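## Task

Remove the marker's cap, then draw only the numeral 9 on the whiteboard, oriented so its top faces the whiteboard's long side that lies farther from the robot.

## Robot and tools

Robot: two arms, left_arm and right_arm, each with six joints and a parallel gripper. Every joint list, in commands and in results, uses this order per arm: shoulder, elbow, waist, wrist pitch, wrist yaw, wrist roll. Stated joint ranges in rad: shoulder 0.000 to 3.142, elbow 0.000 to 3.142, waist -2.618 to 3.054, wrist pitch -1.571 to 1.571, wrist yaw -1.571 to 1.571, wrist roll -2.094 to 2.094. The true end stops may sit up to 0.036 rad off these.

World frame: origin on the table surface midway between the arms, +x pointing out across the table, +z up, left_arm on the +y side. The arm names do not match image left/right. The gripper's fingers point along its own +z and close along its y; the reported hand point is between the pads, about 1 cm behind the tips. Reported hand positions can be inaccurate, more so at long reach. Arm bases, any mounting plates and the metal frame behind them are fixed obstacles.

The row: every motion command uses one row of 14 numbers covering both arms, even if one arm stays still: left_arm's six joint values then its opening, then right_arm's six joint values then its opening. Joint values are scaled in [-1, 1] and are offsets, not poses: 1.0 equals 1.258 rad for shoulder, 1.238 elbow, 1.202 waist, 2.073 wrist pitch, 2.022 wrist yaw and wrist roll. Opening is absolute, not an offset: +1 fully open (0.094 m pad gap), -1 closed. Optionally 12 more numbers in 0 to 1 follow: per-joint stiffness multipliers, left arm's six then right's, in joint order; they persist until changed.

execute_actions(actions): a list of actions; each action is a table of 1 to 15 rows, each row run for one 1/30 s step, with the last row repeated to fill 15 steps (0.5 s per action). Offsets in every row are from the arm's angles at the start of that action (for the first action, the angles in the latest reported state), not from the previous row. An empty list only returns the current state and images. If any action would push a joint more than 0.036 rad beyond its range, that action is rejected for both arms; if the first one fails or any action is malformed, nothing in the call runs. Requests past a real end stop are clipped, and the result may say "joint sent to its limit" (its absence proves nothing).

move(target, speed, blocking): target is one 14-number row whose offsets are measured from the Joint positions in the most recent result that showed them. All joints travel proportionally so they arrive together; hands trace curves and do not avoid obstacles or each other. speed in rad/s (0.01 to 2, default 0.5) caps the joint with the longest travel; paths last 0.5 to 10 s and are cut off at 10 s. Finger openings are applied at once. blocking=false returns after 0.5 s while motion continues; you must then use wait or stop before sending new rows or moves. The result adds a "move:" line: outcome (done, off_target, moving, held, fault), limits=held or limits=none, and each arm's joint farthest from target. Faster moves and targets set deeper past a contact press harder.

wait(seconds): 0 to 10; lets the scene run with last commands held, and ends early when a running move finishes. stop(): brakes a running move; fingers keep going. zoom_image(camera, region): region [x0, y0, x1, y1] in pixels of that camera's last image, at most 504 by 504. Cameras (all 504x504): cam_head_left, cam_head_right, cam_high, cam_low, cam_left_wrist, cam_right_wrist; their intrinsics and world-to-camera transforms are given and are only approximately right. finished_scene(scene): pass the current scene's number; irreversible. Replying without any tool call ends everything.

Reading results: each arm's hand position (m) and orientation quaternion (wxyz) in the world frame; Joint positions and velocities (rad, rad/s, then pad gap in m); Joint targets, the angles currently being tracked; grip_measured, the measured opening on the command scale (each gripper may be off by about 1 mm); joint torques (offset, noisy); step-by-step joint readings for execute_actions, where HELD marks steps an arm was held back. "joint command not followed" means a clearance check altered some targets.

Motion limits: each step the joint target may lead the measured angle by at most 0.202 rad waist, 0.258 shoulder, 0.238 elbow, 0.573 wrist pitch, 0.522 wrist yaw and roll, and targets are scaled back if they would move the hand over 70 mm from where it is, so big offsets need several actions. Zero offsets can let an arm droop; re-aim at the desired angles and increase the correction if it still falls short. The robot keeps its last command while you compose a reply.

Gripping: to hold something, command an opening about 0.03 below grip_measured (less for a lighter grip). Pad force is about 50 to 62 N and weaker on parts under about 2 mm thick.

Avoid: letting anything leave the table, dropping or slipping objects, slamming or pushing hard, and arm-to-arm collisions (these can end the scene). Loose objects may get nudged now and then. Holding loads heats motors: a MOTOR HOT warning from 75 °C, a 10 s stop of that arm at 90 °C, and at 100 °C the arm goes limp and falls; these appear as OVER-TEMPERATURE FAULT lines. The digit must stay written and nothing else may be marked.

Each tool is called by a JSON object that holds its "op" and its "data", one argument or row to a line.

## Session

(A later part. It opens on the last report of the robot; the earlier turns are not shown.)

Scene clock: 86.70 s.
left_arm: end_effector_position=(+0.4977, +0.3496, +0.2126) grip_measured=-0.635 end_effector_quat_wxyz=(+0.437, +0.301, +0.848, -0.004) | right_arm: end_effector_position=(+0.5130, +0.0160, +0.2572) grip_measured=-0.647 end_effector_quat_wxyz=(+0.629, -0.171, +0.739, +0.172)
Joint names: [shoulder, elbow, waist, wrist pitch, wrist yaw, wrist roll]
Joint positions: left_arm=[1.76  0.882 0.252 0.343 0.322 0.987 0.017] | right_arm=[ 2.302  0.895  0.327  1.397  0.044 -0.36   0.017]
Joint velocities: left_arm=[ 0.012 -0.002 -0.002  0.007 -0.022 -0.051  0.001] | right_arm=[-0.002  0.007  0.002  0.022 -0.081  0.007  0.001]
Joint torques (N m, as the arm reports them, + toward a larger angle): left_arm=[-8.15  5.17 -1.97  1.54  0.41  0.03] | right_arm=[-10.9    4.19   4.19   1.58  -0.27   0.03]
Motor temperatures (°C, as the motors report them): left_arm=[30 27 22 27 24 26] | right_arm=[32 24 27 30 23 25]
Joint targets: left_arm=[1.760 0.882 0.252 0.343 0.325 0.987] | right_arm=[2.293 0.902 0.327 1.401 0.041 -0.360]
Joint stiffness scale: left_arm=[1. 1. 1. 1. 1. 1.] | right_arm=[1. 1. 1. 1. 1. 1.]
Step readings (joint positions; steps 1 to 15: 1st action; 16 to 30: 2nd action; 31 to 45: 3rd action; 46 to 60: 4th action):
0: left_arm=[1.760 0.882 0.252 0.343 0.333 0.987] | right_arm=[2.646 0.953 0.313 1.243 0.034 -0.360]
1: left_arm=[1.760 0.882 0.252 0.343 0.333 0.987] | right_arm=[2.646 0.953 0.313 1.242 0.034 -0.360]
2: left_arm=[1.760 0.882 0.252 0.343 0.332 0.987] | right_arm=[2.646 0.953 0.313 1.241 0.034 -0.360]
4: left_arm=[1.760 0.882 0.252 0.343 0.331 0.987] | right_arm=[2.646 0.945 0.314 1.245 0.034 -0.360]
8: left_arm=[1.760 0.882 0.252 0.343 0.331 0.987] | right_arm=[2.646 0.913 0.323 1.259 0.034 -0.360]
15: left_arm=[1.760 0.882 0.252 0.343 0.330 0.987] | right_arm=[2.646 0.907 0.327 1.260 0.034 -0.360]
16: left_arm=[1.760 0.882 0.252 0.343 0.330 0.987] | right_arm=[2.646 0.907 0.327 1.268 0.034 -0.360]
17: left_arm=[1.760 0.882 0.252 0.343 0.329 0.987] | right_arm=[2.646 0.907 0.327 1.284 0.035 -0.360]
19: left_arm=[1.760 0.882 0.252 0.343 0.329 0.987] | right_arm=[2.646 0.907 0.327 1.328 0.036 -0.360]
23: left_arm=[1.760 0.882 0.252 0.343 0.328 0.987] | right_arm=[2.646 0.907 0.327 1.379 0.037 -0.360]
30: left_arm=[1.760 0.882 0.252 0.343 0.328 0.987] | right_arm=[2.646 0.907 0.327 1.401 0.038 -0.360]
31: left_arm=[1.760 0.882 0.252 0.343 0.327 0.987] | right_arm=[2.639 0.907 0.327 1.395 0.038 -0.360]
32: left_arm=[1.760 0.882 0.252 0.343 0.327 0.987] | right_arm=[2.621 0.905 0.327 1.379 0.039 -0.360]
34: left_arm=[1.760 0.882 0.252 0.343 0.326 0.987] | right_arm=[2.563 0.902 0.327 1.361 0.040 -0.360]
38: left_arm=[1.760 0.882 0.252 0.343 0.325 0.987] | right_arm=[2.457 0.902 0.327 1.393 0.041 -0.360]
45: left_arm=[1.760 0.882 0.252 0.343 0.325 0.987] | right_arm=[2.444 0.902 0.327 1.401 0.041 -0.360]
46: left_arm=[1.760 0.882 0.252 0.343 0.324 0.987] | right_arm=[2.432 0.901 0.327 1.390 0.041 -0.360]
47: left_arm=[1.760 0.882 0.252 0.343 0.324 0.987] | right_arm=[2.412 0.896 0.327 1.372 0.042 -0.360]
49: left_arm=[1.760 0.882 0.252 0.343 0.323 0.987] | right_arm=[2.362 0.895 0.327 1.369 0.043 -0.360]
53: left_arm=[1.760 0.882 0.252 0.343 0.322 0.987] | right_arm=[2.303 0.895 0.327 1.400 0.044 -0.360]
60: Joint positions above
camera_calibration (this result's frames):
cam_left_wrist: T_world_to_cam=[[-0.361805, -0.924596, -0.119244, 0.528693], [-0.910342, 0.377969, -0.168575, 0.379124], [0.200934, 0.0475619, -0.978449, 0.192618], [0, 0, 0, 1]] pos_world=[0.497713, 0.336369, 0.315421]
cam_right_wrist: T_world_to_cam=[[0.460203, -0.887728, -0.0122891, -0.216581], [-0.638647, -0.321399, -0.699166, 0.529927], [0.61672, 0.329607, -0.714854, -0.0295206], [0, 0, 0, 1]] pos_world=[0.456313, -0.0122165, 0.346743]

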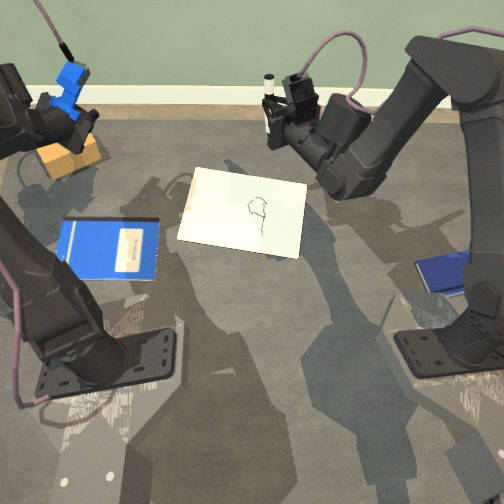

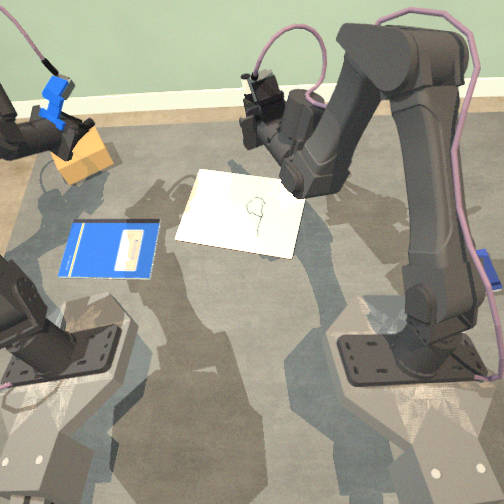

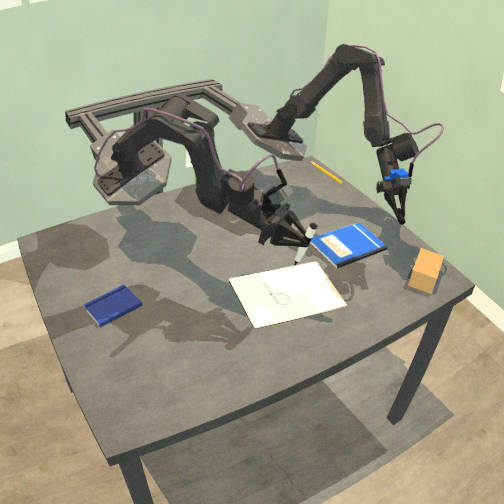

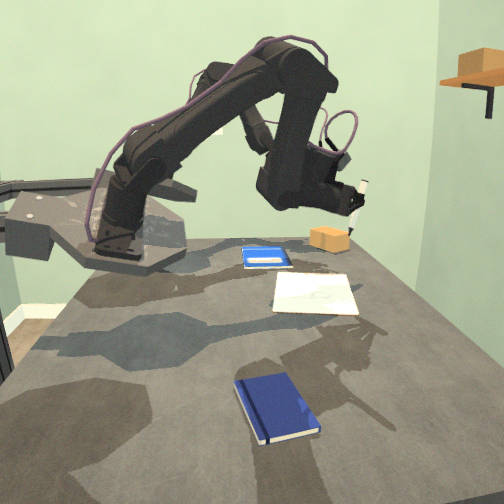

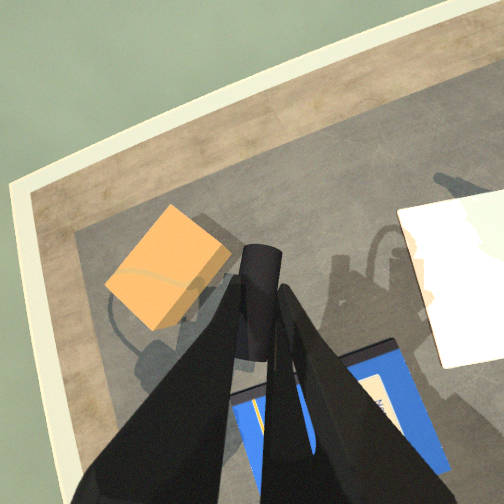

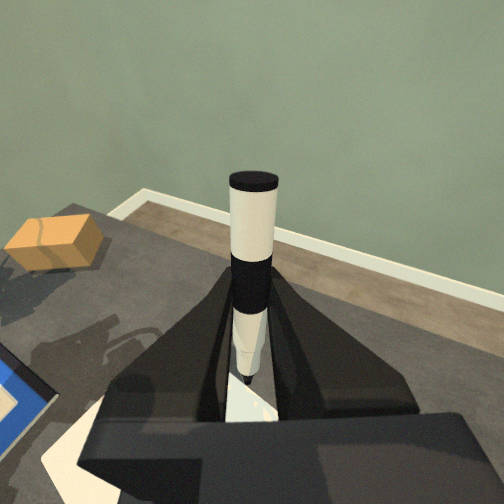

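{"op": "move", "data": {
  "target": [0,0,0,0,0,0,-0.7,0.258,0.208,-0.03,-0.112,-0.003,0,-0.75],
  "speed": 0.5
}}

Scene clock: 88.93 s.
left_arm: end_effector_position=(+0.4977, +0.3501, +0.2123) grip_measured=-0.635 end_effector_quat_wxyz=(+0.436, +0.301, +0.848, -0.003) | right_arm: end_effector_position=(+0.4895, +0.0499, +0.1048) grip_measured=-0.647 end_effector_quat_wxyz=(+0.495, -0.225, +0.822, +0.169)
Joint names: [shoulder, elbow, waist, wrist pitch, wrist yaw, wrist roll]
Joint positions: left_arm=[1.76  0.882 0.252 0.343 0.319 0.987 0.017] | right_arm=[ 2.626  1.125  0.289  1.16   0.045 -0.36   0.017]
Joint velocities: left_arm=[-0.007 -0.012 -0.012  0.022 -0.037 -0.066  0.001] | right_arm=[-0.002 -0.007 -0.002  0.037  0.037  0.022 -0.001]
Joint torques (N m, as the arm reports them, + toward a larger angle): left_arm=[-8.15  5.17 -2.    1.53  0.41  0.03] | right_arm=[-11.1    5.22   4.83   1.48  -0.32   0.01]
Motor temperatures (°C, as the motors report them): left_arm=[30 27 22 27 24 26] | right_arm=[32 24 27 30 23 25]
Joint targets: left_arm=[1.760 0.882 0.252 0.343 0.322 0.987] | right_arm=[2.626 1.153 0.291 1.165 0.038 -0.360]
Joint stiffness scale: left_arm=[1. 1. 1. 1. 1. 1.] | right_arm=[1. 1. 1. 1. 1. 1.]
move: off_target (right_arm); limits=none; left_arm: farthest joint: the wrist yaw, 0.003 radians from its target (0.000 radians at the start); right_arm: farthest joint: the elbow, 0.028 radians from its target (0.257 radians at the start)
camera_calibration (this result's frames):
cam_left_wrist: T_world_to_cam=[[-0.360194, -0.925037, -0.12069, 0.528745], [-0.911266, 0.376578, -0.166682, 0.379404], [0.199637, 0.0499433, -0.978596, 0.192194], [0, 0, 0, 1]] pos_world=[0.49782, 0.336635, 0.315134]
cam_right_wrist: T_world_to_cam=[[0.535822, -0.843899, -0.0270044, -0.215212], [-0.765296, -0.471906, -0.437752, 0.461379], [0.356675, 0.255223, -0.89869, 0.0151404], [0, 0, 0, 1]] pos_world=[0.463007, 0.0322462, 0.209764]

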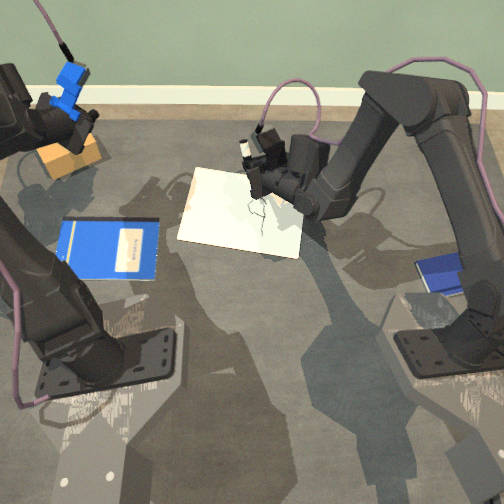

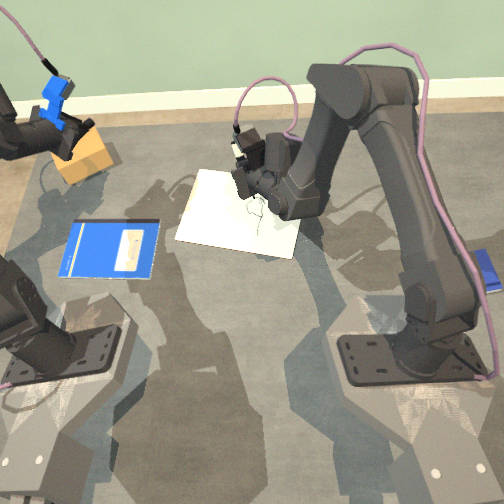

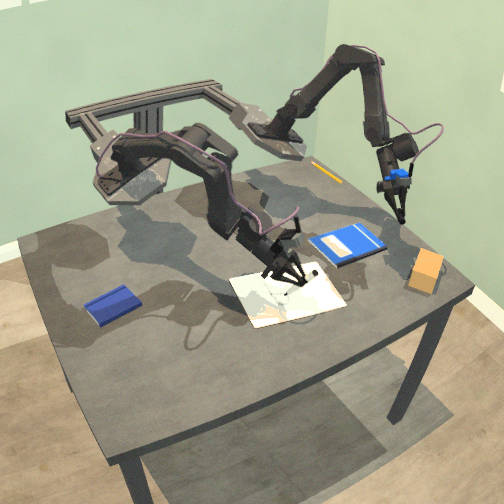

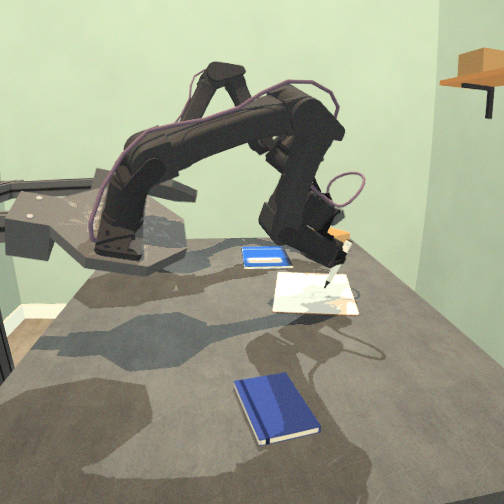

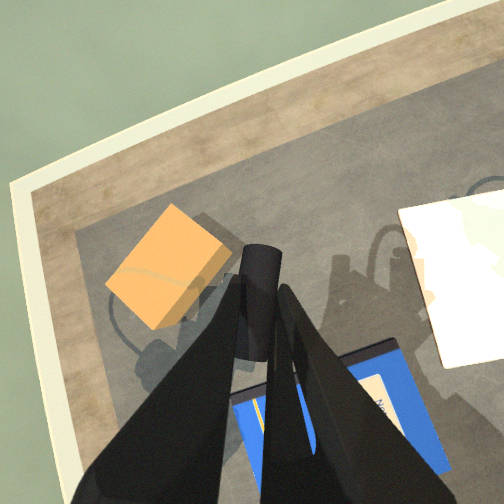

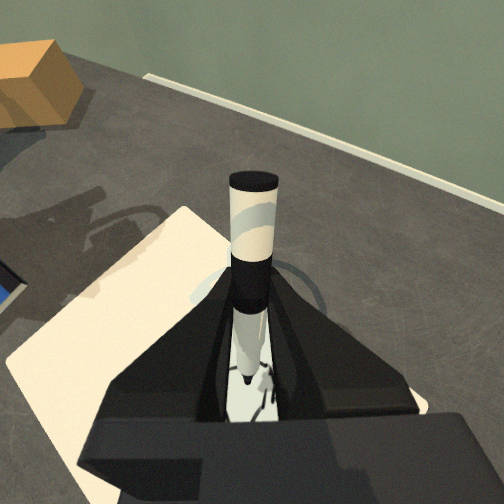

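{"op": "execute_actions", "data": {
  "actions": [
    [[0,0,0,0,0,0,-0.7,0.012,0.014,0.015,-0.01,0,0,-0.75],[0,0,0,0,0,0,-0.7,0.022,0.026,0.025,-0.03,0,0,-0.75]],
    [[0,0,0,0,0,0,-0.7,0,0,0,-0.004,0,0,-0.75]]
  ]
}}

{"op": "zoom_image", "data": {
  "camera": "cam_high",
  "region": [250,270,310,320]
}}

Scene clock: 90.17 s.
left_arm: end_effector_position=(+0.4976, +0.3509, +0.2119) grip_measured=-0.635 end_effector_quat_wxyz=(+0.434, +0.300, +0.849, -0.001) | right_arm: end_effector_position=(+0.4720, +0.0585, +0.0845) grip_measured=-0.647 end_effector_quat_wxyz=(+0.458, -0.244, +0.837, +0.172)
Joint names: [shoulder, elbow, waist, wrist pitch, wrist yaw, wrist roll]
Joint positions: left_arm=[1.76  0.882 0.252 0.343 0.313 0.987 0.017] | right_arm=[ 2.647  1.134  0.302  1.083  0.053 -0.36   0.017]
Joint velocities: left_arm=[-0.002 -0.017  0.017  0.066 -0.037 -0.022 -0.   ] | right_arm=[-0.012 -0.002 -0.012  0.007 -0.022 -0.037  0.001]
Joint torques (N m, as the arm reports them, + toward a larger angle): left_arm=[-8.16  5.19 -2.    1.54  0.43  0.02] | right_arm=[-11.06   2.76   4.71   1.4   -0.26   0.02]
Motor temperatures (°C, as the motors report them): left_arm=[30 27 22 27 24 26] | right_arm=[32 24 27 30 23 25]
Joint targets: left_arm=[1.760 0.882 0.252 0.343 0.316 0.987] | right_arm=[2.647 1.134 0.302 1.086 0.049 -0.360]
Joint stiffness scale: left_arm=[1. 1. 1. 1. 1. 1.] | right_arm=[1. 1. 1. 1. 1. 1.]
Step readings (joint positions; steps 1 to 15: 1st action; 16 to 30: 2nd action):
0: left_arm=[1.760 0.882 0.252 0.343 0.319 0.987] | right_arm=[2.626 1.125 0.289 1.160 0.045 -0.360]
1: left_arm=[1.760 0.882 0.252 0.343 0.318 0.987] | right_arm=[2.626 1.125 0.289 1.157 0.046 -0.360]
2: left_arm=[1.760 0.882 0.252 0.343 0.318 0.987] | right_arm=[2.626 1.126 0.290 1.149 0.047 -0.360]
4: left_arm=[1.760 0.882 0.252 0.343 0.317 0.987] | right_arm=[2.632 1.133 0.294 1.132 0.049 -0.360]
8: left_arm=[1.760 0.882 0.252 0.343 0.316 0.987] | right_arm=[2.643 1.134 0.302 1.108 0.049 -0.360]
15: left_arm=[1.760 0.882 0.252 0.343 0.316 0.987] | right_arm=[2.647 1.134 0.302 1.094 0.049 -0.360]
16: left_arm=[1.760 0.882 0.252 0.343 0.316 0.987] | right_arm=[2.647 1.134 0.302 1.093 0.050 -0.360]
17: left_arm=[1.760 0.882 0.252 0.343 0.315 0.987] | right_arm=[2.647 1.134 0.302 1.091 0.050 -0.360]
19: left_arm=[1.760 0.882 0.252 0.343 0.315 0.987] | right_arm=[2.647 1.134 0.302 1.088 0.051 -0.360]
23: left_arm=[1.760 0.882 0.252 0.343 0.314 0.987] | right_arm=[2.647 1.134 0.302 1.084 0.052 -0.360]
30: Joint positions above
camera_calibration (this result's frames):
cam_left_wrist: T_world_to_cam=[[-0.357376, -0.925796, -0.123228, 0.528834], [-0.912871, 0.374132, -0.163374, 0.379897], [0.197355, 0.0541054, -0.978838, 0.191452], [0, 0, 0, 1]] pos_world=[0.498005, 0.337102, 0.314633]
cam_right_wrist: T_world_to_cam=[[0.567472, -0.822599, -0.0361584, -0.214523], [-0.773508, -0.517525, -0.365861, 0.443585], [0.282244, 0.235584, -0.929967, 0.03989], [0, 0, 0, 1]] pos_world=[0.453593, 0.0437026, 0.19163]

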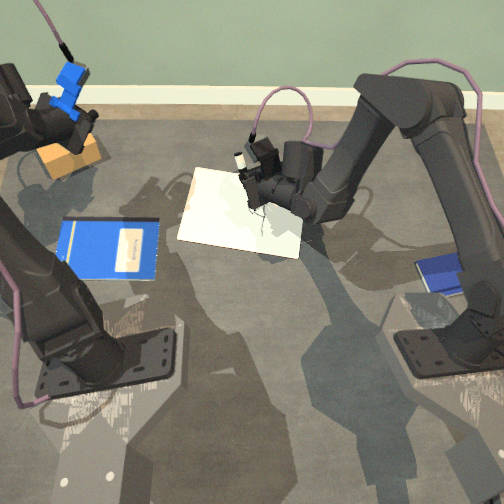

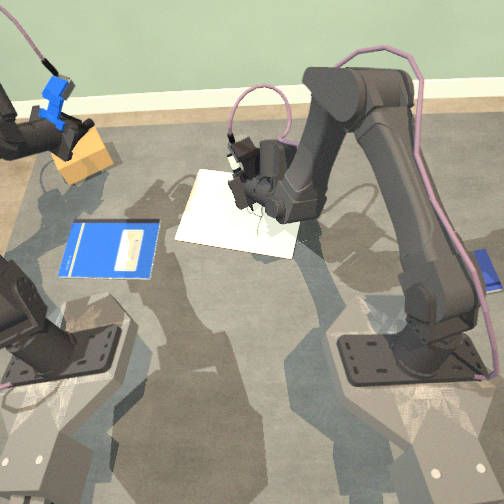

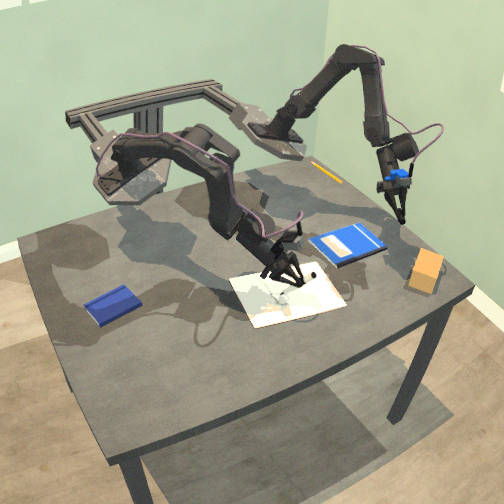

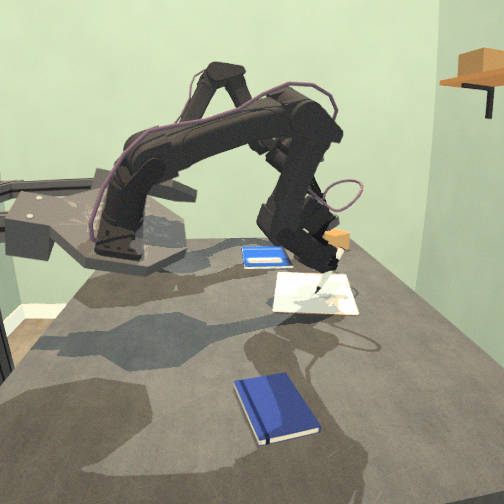

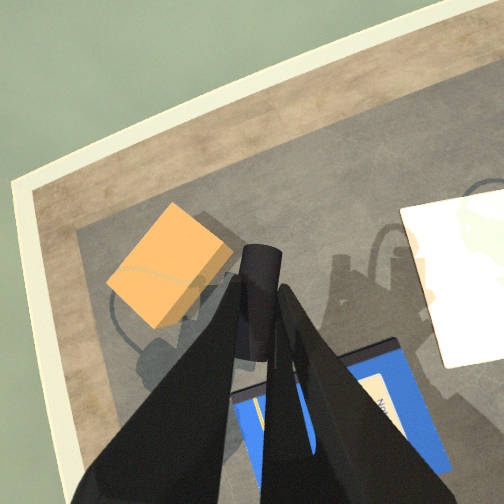

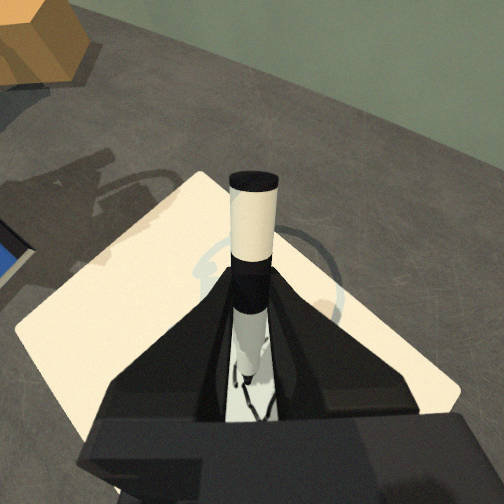

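Region (250, 270, 310, 320) of cam_high's 504x504 image, scaled by 8.400, with more detail than that image has.

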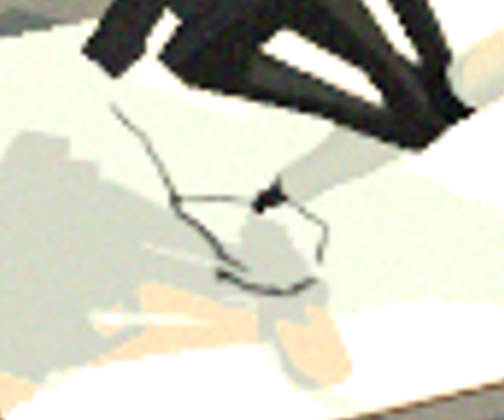

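{"op": "execute_actions", "data": {
  "actions": [
    [[0,0,0,0,0,0,-0.7,0,0,0,-0.008,-0.004,0,-0.75],[0,0,0,0,0,0,-0.7,0,0,0,-0.016,-0.004,0,-0.75],[0,0,0,0,0,0,-0.7,0,0,0,-0.02,-0.004,0,-0.75]],
    [[0,0,0,0,0,0,-0.7,0,0.016,0.013,-0.012,0,0,-0.75],[0,0,0,0,0,0,-0.7,0,0.021,0.015,-0.016,0,0,-0.75],[0,0,0,0,0,0,-0.7,0,0.026,0.017,-0.021,0,0,-0.75],[0,0,0,0,0,0,-0.7,0,0.031,0.02,-0.026,0,0,-0.75],[0,0,0,0,0,0,-0.7,0,0.036,0.022,-0.031,0,0,-0.75]],
    [[0,0,0,0,0,0,-0.7,0,0,0,0.02,0,0,-0.75],[0,0,0,0,0,0,-0.7,0,0,0,0.04,0,0,-0.75]]
  ]
}}

{"op": "zoom_image", "data": {
  "camera": "cam_high",
  "region": [250,270,310,320]
}}

Scene clock: 92.10 s.
left_arm: end_effector_position=(+0.4975, +0.3522, +0.2112) grip_measured=-0.635 end_effector_quat_wxyz=(+0.432, +0.299, +0.851, +0.002) | right_arm: end_effector_position=(+0.4812, +0.0635, +0.0934) grip_measured=-0.647 end_effector_quat_wxyz=(+0.472, -0.240, +0.831, +0.171)
Joint names: [shoulder, elbow, waist, wrist pitch, wrist yaw, wrist roll]
Joint positions: left_arm=[1.76  0.882 0.252 0.343 0.305 0.987 0.017] | right_arm=[ 2.647  1.159  0.312  1.092  0.06  -0.36   0.017]
Joint velocities: left_arm=[-0.012  0.007 -0.002 -0.022  0.022  0.022 -0.   ] | right_arm=[-0.007 -0.002 -0.002  0.007  0.022 -0.037 -0.   ]
Joint torques (N m, as the arm reports them, + toward a larger angle): left_arm=[-8.11  5.17 -1.99  1.54  0.41  0.02] | right_arm=[-11.23   2.92   4.78   1.57  -0.27   0.01]
Motor temperatures (°C, as the motors report them): left_arm=[30 27 22 27 24 26] | right_arm=[32 24 27 30 23 25]
Joint targets: left_arm=[1.760 0.882 0.252 0.343 0.308 0.987] | right_arm=[2.647 1.159 0.312 1.114 0.056 -0.360]
Joint stiffness scale: left_arm=[1. 1. 1. 1. 1. 1.] | right_arm=[1. 1. 1. 1. 1. 1.]
Step readings (joint positions; steps 1 to 15: 1st action; 16 to 30: 2nd action; 31 to 45: 3rd action):
0: left_arm=[1.760 0.882 0.252 0.343 0.313 0.987] | right_arm=[2.647 1.134 0.302 1.083 0.053 -0.360]
1: left_arm=[1.760 0.882 0.252 0.343 0.313 0.987] | right_arm=[2.647 1.134 0.302 1.081 0.053 -0.360]
2: left_arm=[1.760 0.882 0.252 0.343 0.312 0.987] | right_arm=[2.647 1.134 0.302 1.077 0.053 -0.360]
4: left_arm=[1.760 0.882 0.252 0.343 0.312 0.987] | right_arm=[2.647 1.134 0.302 1.073 0.053 -0.360]
8: left_arm=[1.760 0.882 0.252 0.343 0.311 0.987] | right_arm=[2.647 1.134 0.302 1.073 0.052 -0.360]
15: left_arm=[1.760 0.882 0.252 0.343 0.311 0.987] | right_arm=[2.647 1.134 0.302 1.073 0.052 -0.360]
16: left_arm=[1.760 0.882 0.252 0.343 0.310 0.987] | right_arm=[2.647 1.134 0.302 1.073 0.052 -0.360]
17: left_arm=[1.760 0.882 0.252 0.343 0.310 0.987] | right_arm=[2.647 1.134 0.302 1.073 0.052 -0.360]
19: left_arm=[1.760 0.882 0.252 0.343 0.309 0.987] | right_arm=[2.647 1.141 0.303 1.063 0.054 -0.360]
23: left_arm=[1.760 0.882 0.252 0.343 0.308 0.987] | right_arm=[2.647 1.156 0.309 1.038 0.056 -0.360]
30: left_arm=[1.760 0.882 0.252 0.343 0.308 0.987] | right_arm=[2.647 1.159 0.312 1.031 0.057 -0.360]
31: left_arm=[1.760 0.882 0.252 0.343 0.307 0.987] | right_arm=[2.647 1.159 0.312 1.035 0.057 -0.360]
32: left_arm=[1.760 0.882 0.252 0.343 0.307 0.987] | right_arm=[2.647 1.159 0.312 1.042 0.057 -0.360]
34: left_arm=[1.760 0.882 0.252 0.343 0.306 0.987] | right_arm=[2.647 1.159 0.312 1.060 0.058 -0.360]
38: left_arm=[1.760 0.882 0.252 0.343 0.305 0.987] | right_arm=[2.647 1.159 0.312 1.082 0.059 -0.360]
45: Joint positions above
camera_calibration (this result's frames):
cam_left_wrist: T_world_to_cam=[[-0.352953, -0.92695, -0.127234, 0.528967], [-0.915363, 0.370254, -0.158187, 0.380677], [0.193741, 0.0606322, -0.979177, 0.190289], [0, 0, 0, 1]] pos_world=[0.498291, 0.337841, 0.313848]
cam_right_wrist: T_world_to_cam=[[0.560285, -0.82778, -0.0293583, -0.212121], [-0.767306, -0.505351, -0.394794, 0.455497], [0.311966, 0.243724, -0.9183, 0.0284886], [0, 0, 0, 1]] pos_world=[0.459466, 0.0476524, 0.199761]

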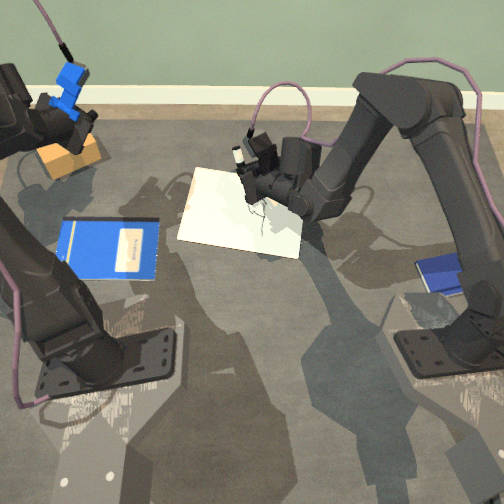

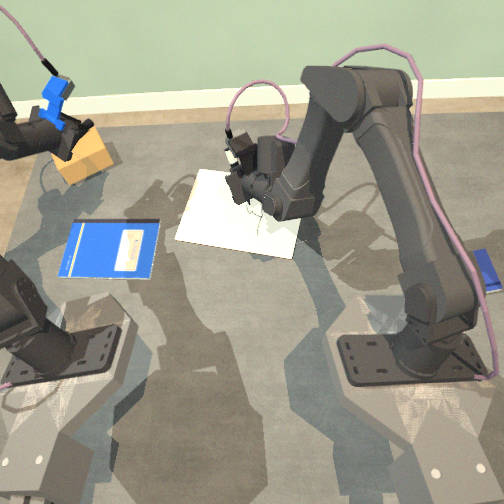

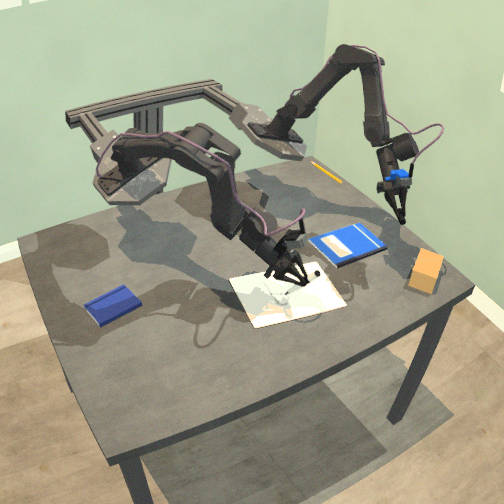

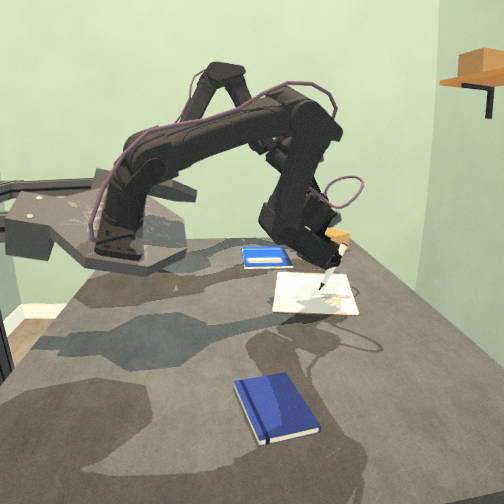

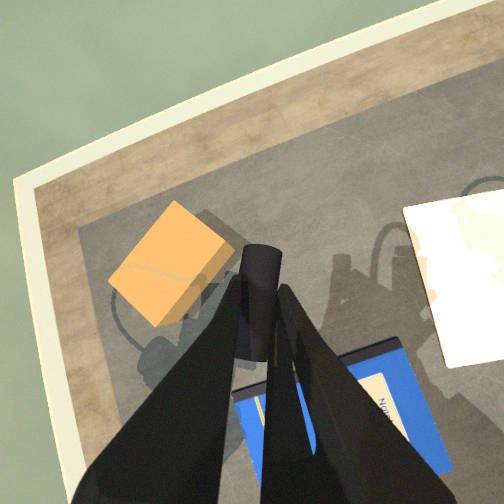

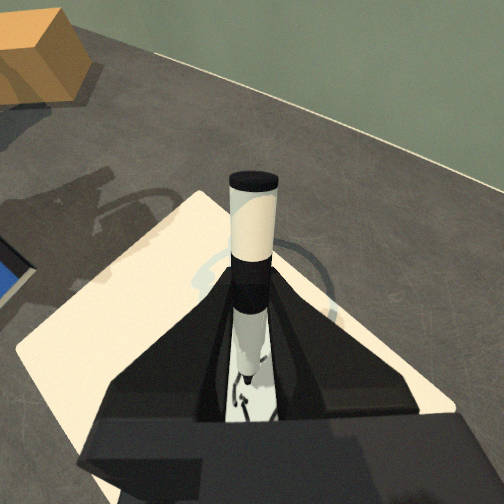

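Region (250, 270, 310, 320) of cam_high's 504x504 image, scaled by 8.400, with more detail than that image has.

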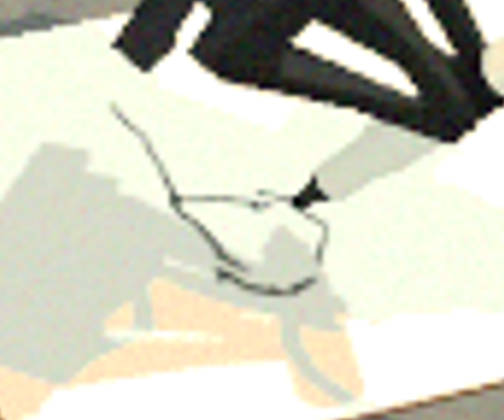

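{"op": "execute_actions", "data": {
  "actions": [
    [[0,0,0,0,0,0,-0.7,0,0.03,-0.02,0.01,-0.005,0,-0.75],[0,0,0,0,0,0,-0.7,0,0.055,-0.04,0.005,-0.005,0,-0.75],[0,0,0,0,0,0,-0.7,0,0.082,-0.055,-0.012,-0.005,0,-0.75]],
    [[0,0,0,0,0,0,-0.7,0,0,0,-0.01,0,0,-0.75]]
  ]
}}

{"op": "zoom_image", "data": {
  "camera": "cam_high",
  "region": [250,270,310,320]
}}

{"op": "zoom_image", "data": {
  "camera": "cam_low",
  "region": [290,260,350,310]
}}

Scene clock: 93.63 s.
left_arm: end_effector_position=(+0.4974, +0.3530, +0.2107) grip_measured=-0.635 end_effector_quat_wxyz=(+0.431, +0.299, +0.852, +0.004) | right_arm: end_effector_position=(+0.5243, +0.0287, +0.0867) grip_measured=-0.647 end_effector_quat_wxyz=(+0.484, -0.204, +0.839, +0.143)
Joint names: [shoulder, elbow, waist, wrist pitch, wrist yaw, wrist roll]
Joint positions: left_arm=[1.76  0.882 0.252 0.343 0.3   0.987 0.017] | right_arm=[ 2.651  1.245  0.228  1.052  0.062 -0.36   0.017]
Joint velocities: left_arm=[-0.017 -0.007  0.007 -0.022 -0.037 -0.007  0.   ] | right_arm=[ 0.012  0.007 -0.012  0.007 -0.022  0.066  0.001]
Joint torques (N m, as the arm reports them, + toward a larger angle): left_arm=[-8.14  5.19 -1.95  1.52  0.4   0.03] | right_arm=[-11.66   3.22   4.72   1.31  -0.24   0.01]
Motor temperatures (°C, as the motors report them): left_arm=[30 27 22 27 24 26] | right_arm=[32 24 27 30 23 25]
Joint targets: left_arm=[1.760 0.882 0.252 0.343 0.302 0.987] | right_arm=[2.651 1.245 0.228 1.044 0.061 -0.360]
Joint stiffness scale: left_arm=[1. 1. 1. 1. 1. 1.] | right_arm=[1. 1. 1. 1. 1. 1.]
Step readings (joint positions; steps 1 to 15: 1st action; 16 to 30: 2nd action):
0: left_arm=[1.760 0.882 0.252 0.343 0.305 0.987] | right_arm=[2.647 1.159 0.312 1.093 0.060 -0.360]
1: left_arm=[1.760 0.882 0.252 0.343 0.305 0.987] | right_arm=[2.647 1.160 0.309 1.093 0.059 -0.360]
2: left_arm=[1.760 0.882 0.252 0.343 0.304 0.987] | right_arm=[2.647 1.167 0.304 1.091 0.057 -0.360]
4: left_arm=[1.760 0.882 0.252 0.343 0.304 0.987] | right_arm=[2.651 1.202 0.281 1.073 0.055 -0.360]
8: left_arm=[1.760 0.882 0.252 0.343 0.303 0.987] | right_arm=[2.651 1.244 0.233 1.071 0.058 -0.360]
15: left_arm=[1.760 0.882 0.252 0.343 0.302 0.987] | right_arm=[2.651 1.245 0.228 1.064 0.061 -0.360]
16: left_arm=[1.760 0.882 0.252 0.343 0.302 0.987] | right_arm=[2.651 1.245 0.228 1.062 0.061 -0.360]
17: left_arm=[1.760 0.882 0.252 0.343 0.302 0.987] | right_arm=[2.651 1.245 0.228 1.058 0.062 -0.360]
19: left_arm=[1.760 0.882 0.252 0.343 0.301 0.987] | right_arm=[2.651 1.245 0.228 1.053 0.062 -0.360]
23: left_arm=[1.760 0.882 0.252 0.343 0.300 0.987] | right_arm=[2.651 1.245 0.228 1.052 0.062 -0.360]
30: Joint positions above
camera_calibration (this result's frames):
cam_left_wrist: T_world_to_cam=[[-0.350143, -0.92766, -0.129794, 0.529047], [-0.916928, 0.367764, -0.154894, 0.381177], [0.191422, 0.0647766, -0.979368, 0.189552], [0, 0, 0, 1]] pos_world=[0.49847, 0.338314, 0.31335]
cam_right_wrist: T_world_to_cam=[[0.479968, -0.877175, -0.0139552, -0.223084], [-0.806658, -0.435018, -0.400077, 0.487395], [0.344867, 0.203282, -0.916375, 0.00107271], [0, 0, 0, 1]] pos_world=[0.499864, 0.0161237, 0.192866]

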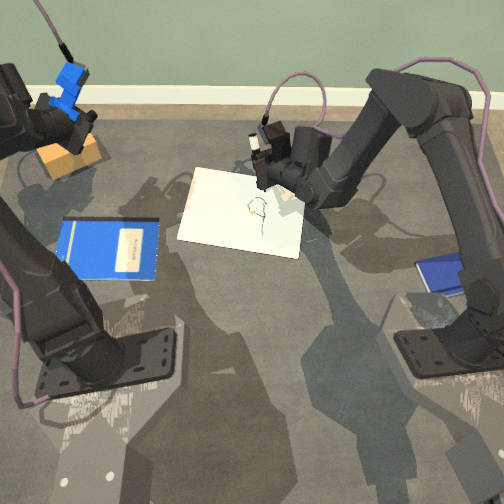

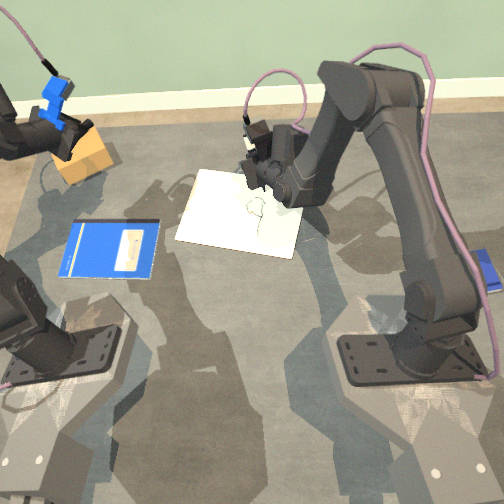

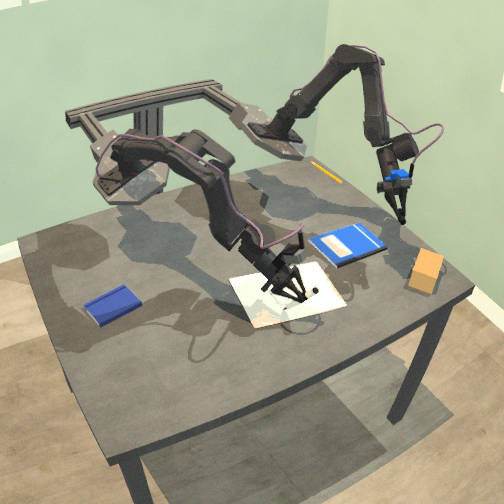

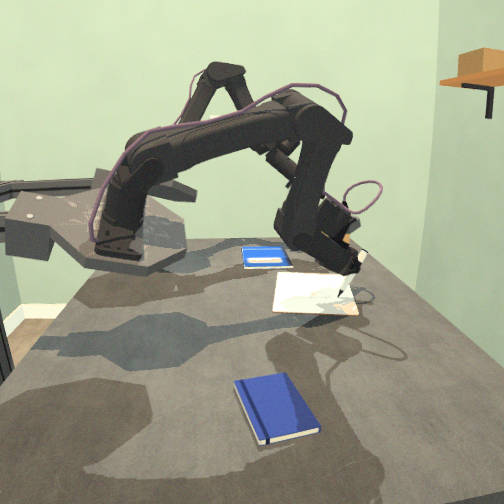

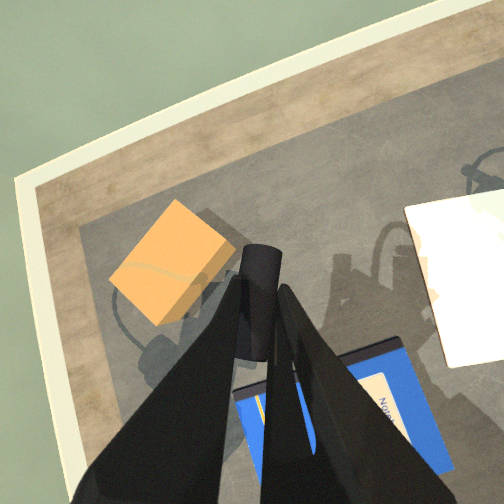

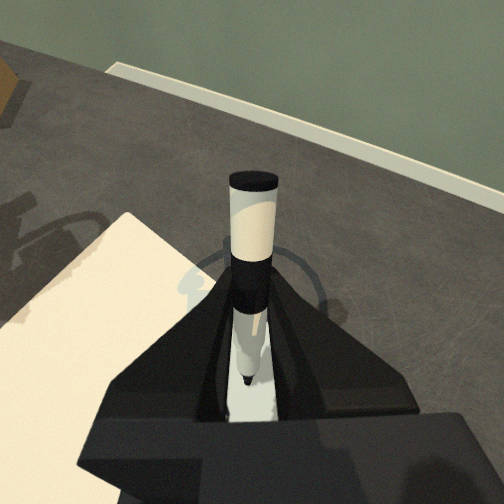

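Region (250, 270, 310, 320) of cam_high's 504x504 image, scaled by 8.400, with more detail than that image has.

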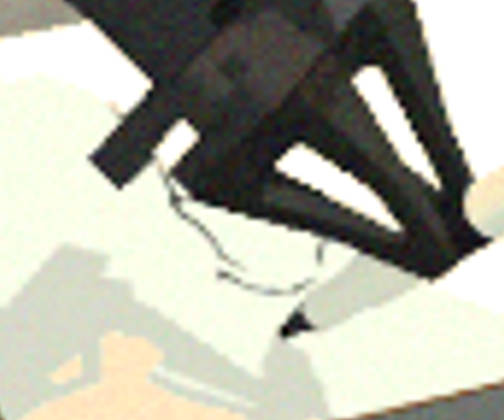

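Region (290, 260, 350, 310) of cam_low's 504x504 image, scaled by 8.400, with more detail than that image has.

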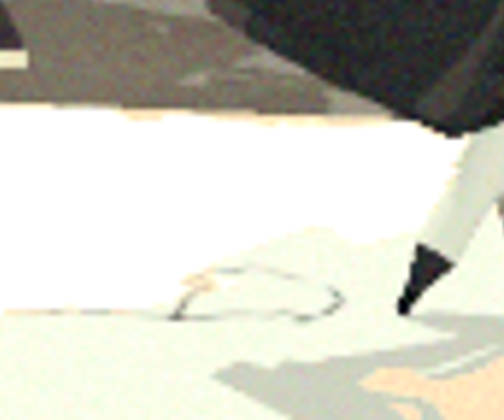

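{"op": "execute_actions", "data": {
  "actions": [
    [[0,0,0,0,0,0,-0.7,0,0,0,0.025,0,0,-0.75],[0,0,0,0,0,0,-0.7,0,0,0,0.05,0,0,-0.75]],
    [[0,0,0,0,0,0,-0.7,-0.1,0,0,0,0,0,-0.75],[0,0,0,0,0,0,-0.7,-0.16,0,0,0,0,0,-0.75]],
    [[0,0,0,0,0,0,-0.7,-0.12,0,0,0,0,0,-0.75]]
  ]
}}

{"op": "zoom_image", "data": {
  "camera": "cam_head_left",
  "region": [230,170,290,245]
}}

Scene clock: 95.47 s.
left_arm: end_effector_position=(+0.4972, +0.3543, +0.2101) grip_measured=-0.635 end_effector_quat_wxyz=(+0.429, +0.298, +0.853, +0.007) | right_arm: end_effector_position=(+0.6136, -0.0203, +0.2755) grip_measured=-0.647 end_effector_quat_wxyz=(+0.642, -0.127, +0.746, +0.122)
Joint names: [shoulder, elbow, waist, wrist pitch, wrist yaw, wrist roll]
Joint positions: left_arm=[1.76  0.882 0.252 0.343 0.292 0.987 0.017] | right_arm=[ 2.307  1.227  0.228  1.127  0.07  -0.36   0.017]
Joint velocities: left_arm=[-0.007 -0.017  0.002 -0.037  0.066 -0.095 -0.001] | right_arm=[-0.007 -0.012 -0.007 -0.037  0.022  0.022  0.001]
Joint torques (N m, as the arm reports them, + toward a larger angle): left_arm=[-8.13  5.15 -1.94  1.54  0.39  0.03] | right_arm=[-12.7    5.98   4.58   1.56  -0.23   0.01]
Motor temperatures (°C, as the motors report them): left_arm=[30 27 22 27 24 26] | right_arm=[33 24 27 31 23 25]
Joint targets: left_arm=[1.760 0.882 0.252 0.343 0.294 0.987] | right_arm=[2.300 1.236 0.228 1.131 0.068 -0.360]
Joint stiffness scale: left_arm=[1. 1. 1. 1. 1. 1.] | right_arm=[1. 1. 1. 1. 1. 1.]
Step readings (joint positions; steps 1 to 15: 1st action; 16 to 30: 2nd action; 31 to 45: 3rd action):
0: left_arm=[1.760 0.882 0.252 0.343 0.300 0.987] | right_arm=[2.651 1.245 0.228 1.052 0.062 -0.360]
1: left_arm=[1.760 0.882 0.252 0.343 0.299 0.987] | right_arm=[2.651 1.245 0.228 1.057 0.062 -0.360]
2: left_arm=[1.760 0.882 0.252 0.343 0.299 0.987] | right_arm=[2.651 1.245 0.228 1.066 0.063 -0.360]
4: left_arm=[1.760 0.882 0.252 0.343 0.298 0.987] | right_arm=[2.651 1.245 0.228 1.089 0.064 -0.360]
8: left_arm=[1.760 0.882 0.252 0.343 0.297 0.987] | right_arm=[2.651 1.245 0.228 1.120 0.065 -0.360]
15: left_arm=[1.760 0.882 0.252 0.343 0.297 0.987] | right_arm=[2.651 1.245 0.228 1.132 0.065 -0.360]
16: left_arm=[1.760 0.882 0.252 0.343 0.297 0.987] | right_arm=[2.642 1.244 0.228 1.125 0.065 -0.360]
17: left_arm=[1.760 0.882 0.252 0.343 0.296 0.987] | right_arm=[2.627 1.239 0.228 1.110 0.066 -0.360]
19: left_arm=[1.760 0.882 0.252 0.343 0.296 0.987] | right_arm=[2.583 1.236 0.228 1.097 0.067 -0.360]
23: left_arm=[1.760 0.882 0.252 0.343 0.295 0.987] | right_arm=[2.483 1.236 0.228 1.112 0.068 -0.360]
30: left_arm=[1.760 0.882 0.252 0.343 0.294 0.987] | right_arm=[2.451 1.236 0.228 1.131 0.068 -0.360]
31: left_arm=[1.760 0.882 0.252 0.343 0.294 0.987] | right_arm=[2.441 1.235 0.228 1.123 0.068 -0.360]
32: left_arm=[1.760 0.882 0.252 0.343 0.294 0.987] | right_arm=[2.424 1.229 0.228 1.108 0.069 -0.360]
34: left_arm=[1.760 0.882 0.252 0.343 0.293 0.987] | right_arm=[2.383 1.227 0.228 1.099 0.069 -0.360]
38: left_arm=[1.760 0.882 0.252 0.343 0.292 0.987] | right_arm=[2.315 1.227 0.228 1.124 0.070 -0.360]
45: Joint positions above
camera_calibration (this result's frames):
cam_left_wrist: T_world_to_cam=[[-0.345933, -0.928691, -0.13365, 0.52916], [-0.919248, 0.363997, -0.149963, 0.381933], [0.187918, 0.0709799, -0.979617, 0.188448], [0, 0, 0, 1]] pos_world=[0.498733, 0.339028, 0.312605]
cam_right_wrist: T_world_to_cam=[[0.336026, -0.94183, 0.00659788, -0.224905], [-0.668922, -0.243578, -0.702291, 0.616278], [0.663046, 0.231575, -0.711859, -0.0977084], [0, 0, 0, 1]] pos_world=[0.552601, -0.0390841, 0.364736]

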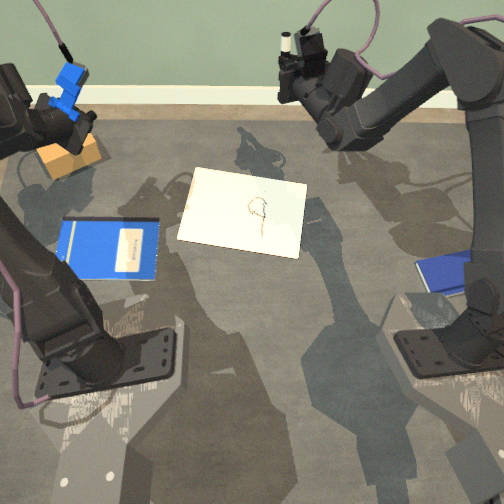

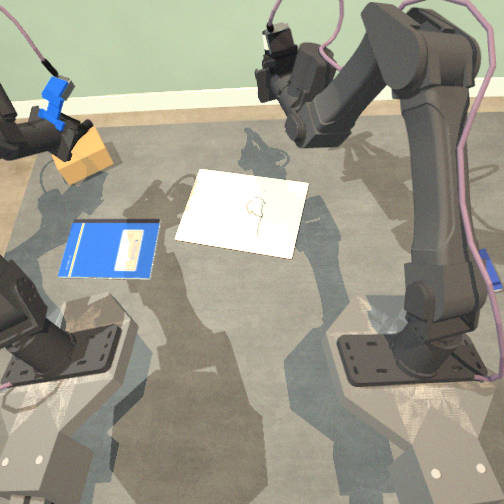

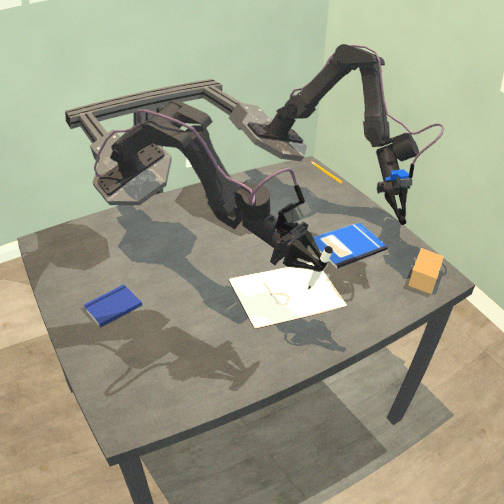

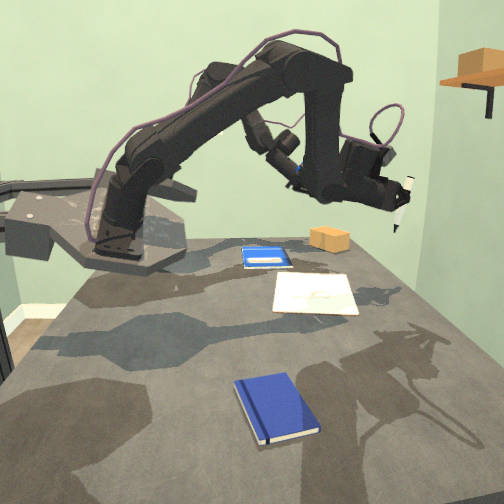

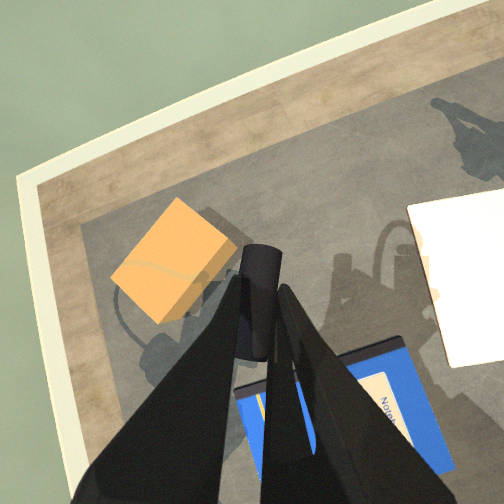

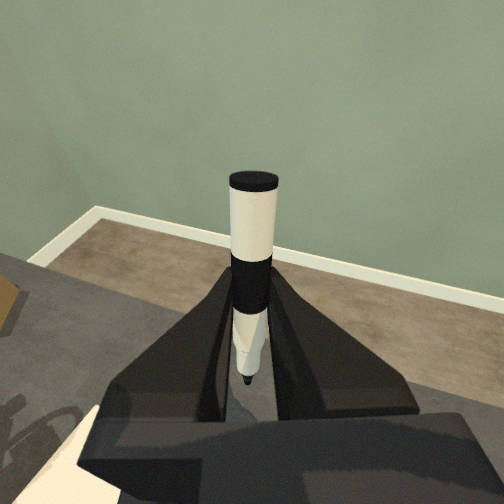

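Region (230, 170, 290, 245) of cam_head_left's 504x504 image, scaled by 6.720, with more detail than that image has; it fills the left 403 columns of this view, and the rest is white.

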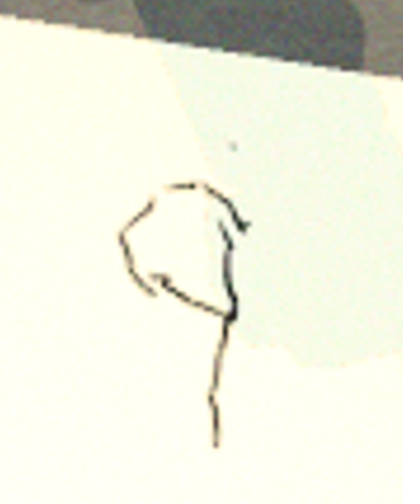

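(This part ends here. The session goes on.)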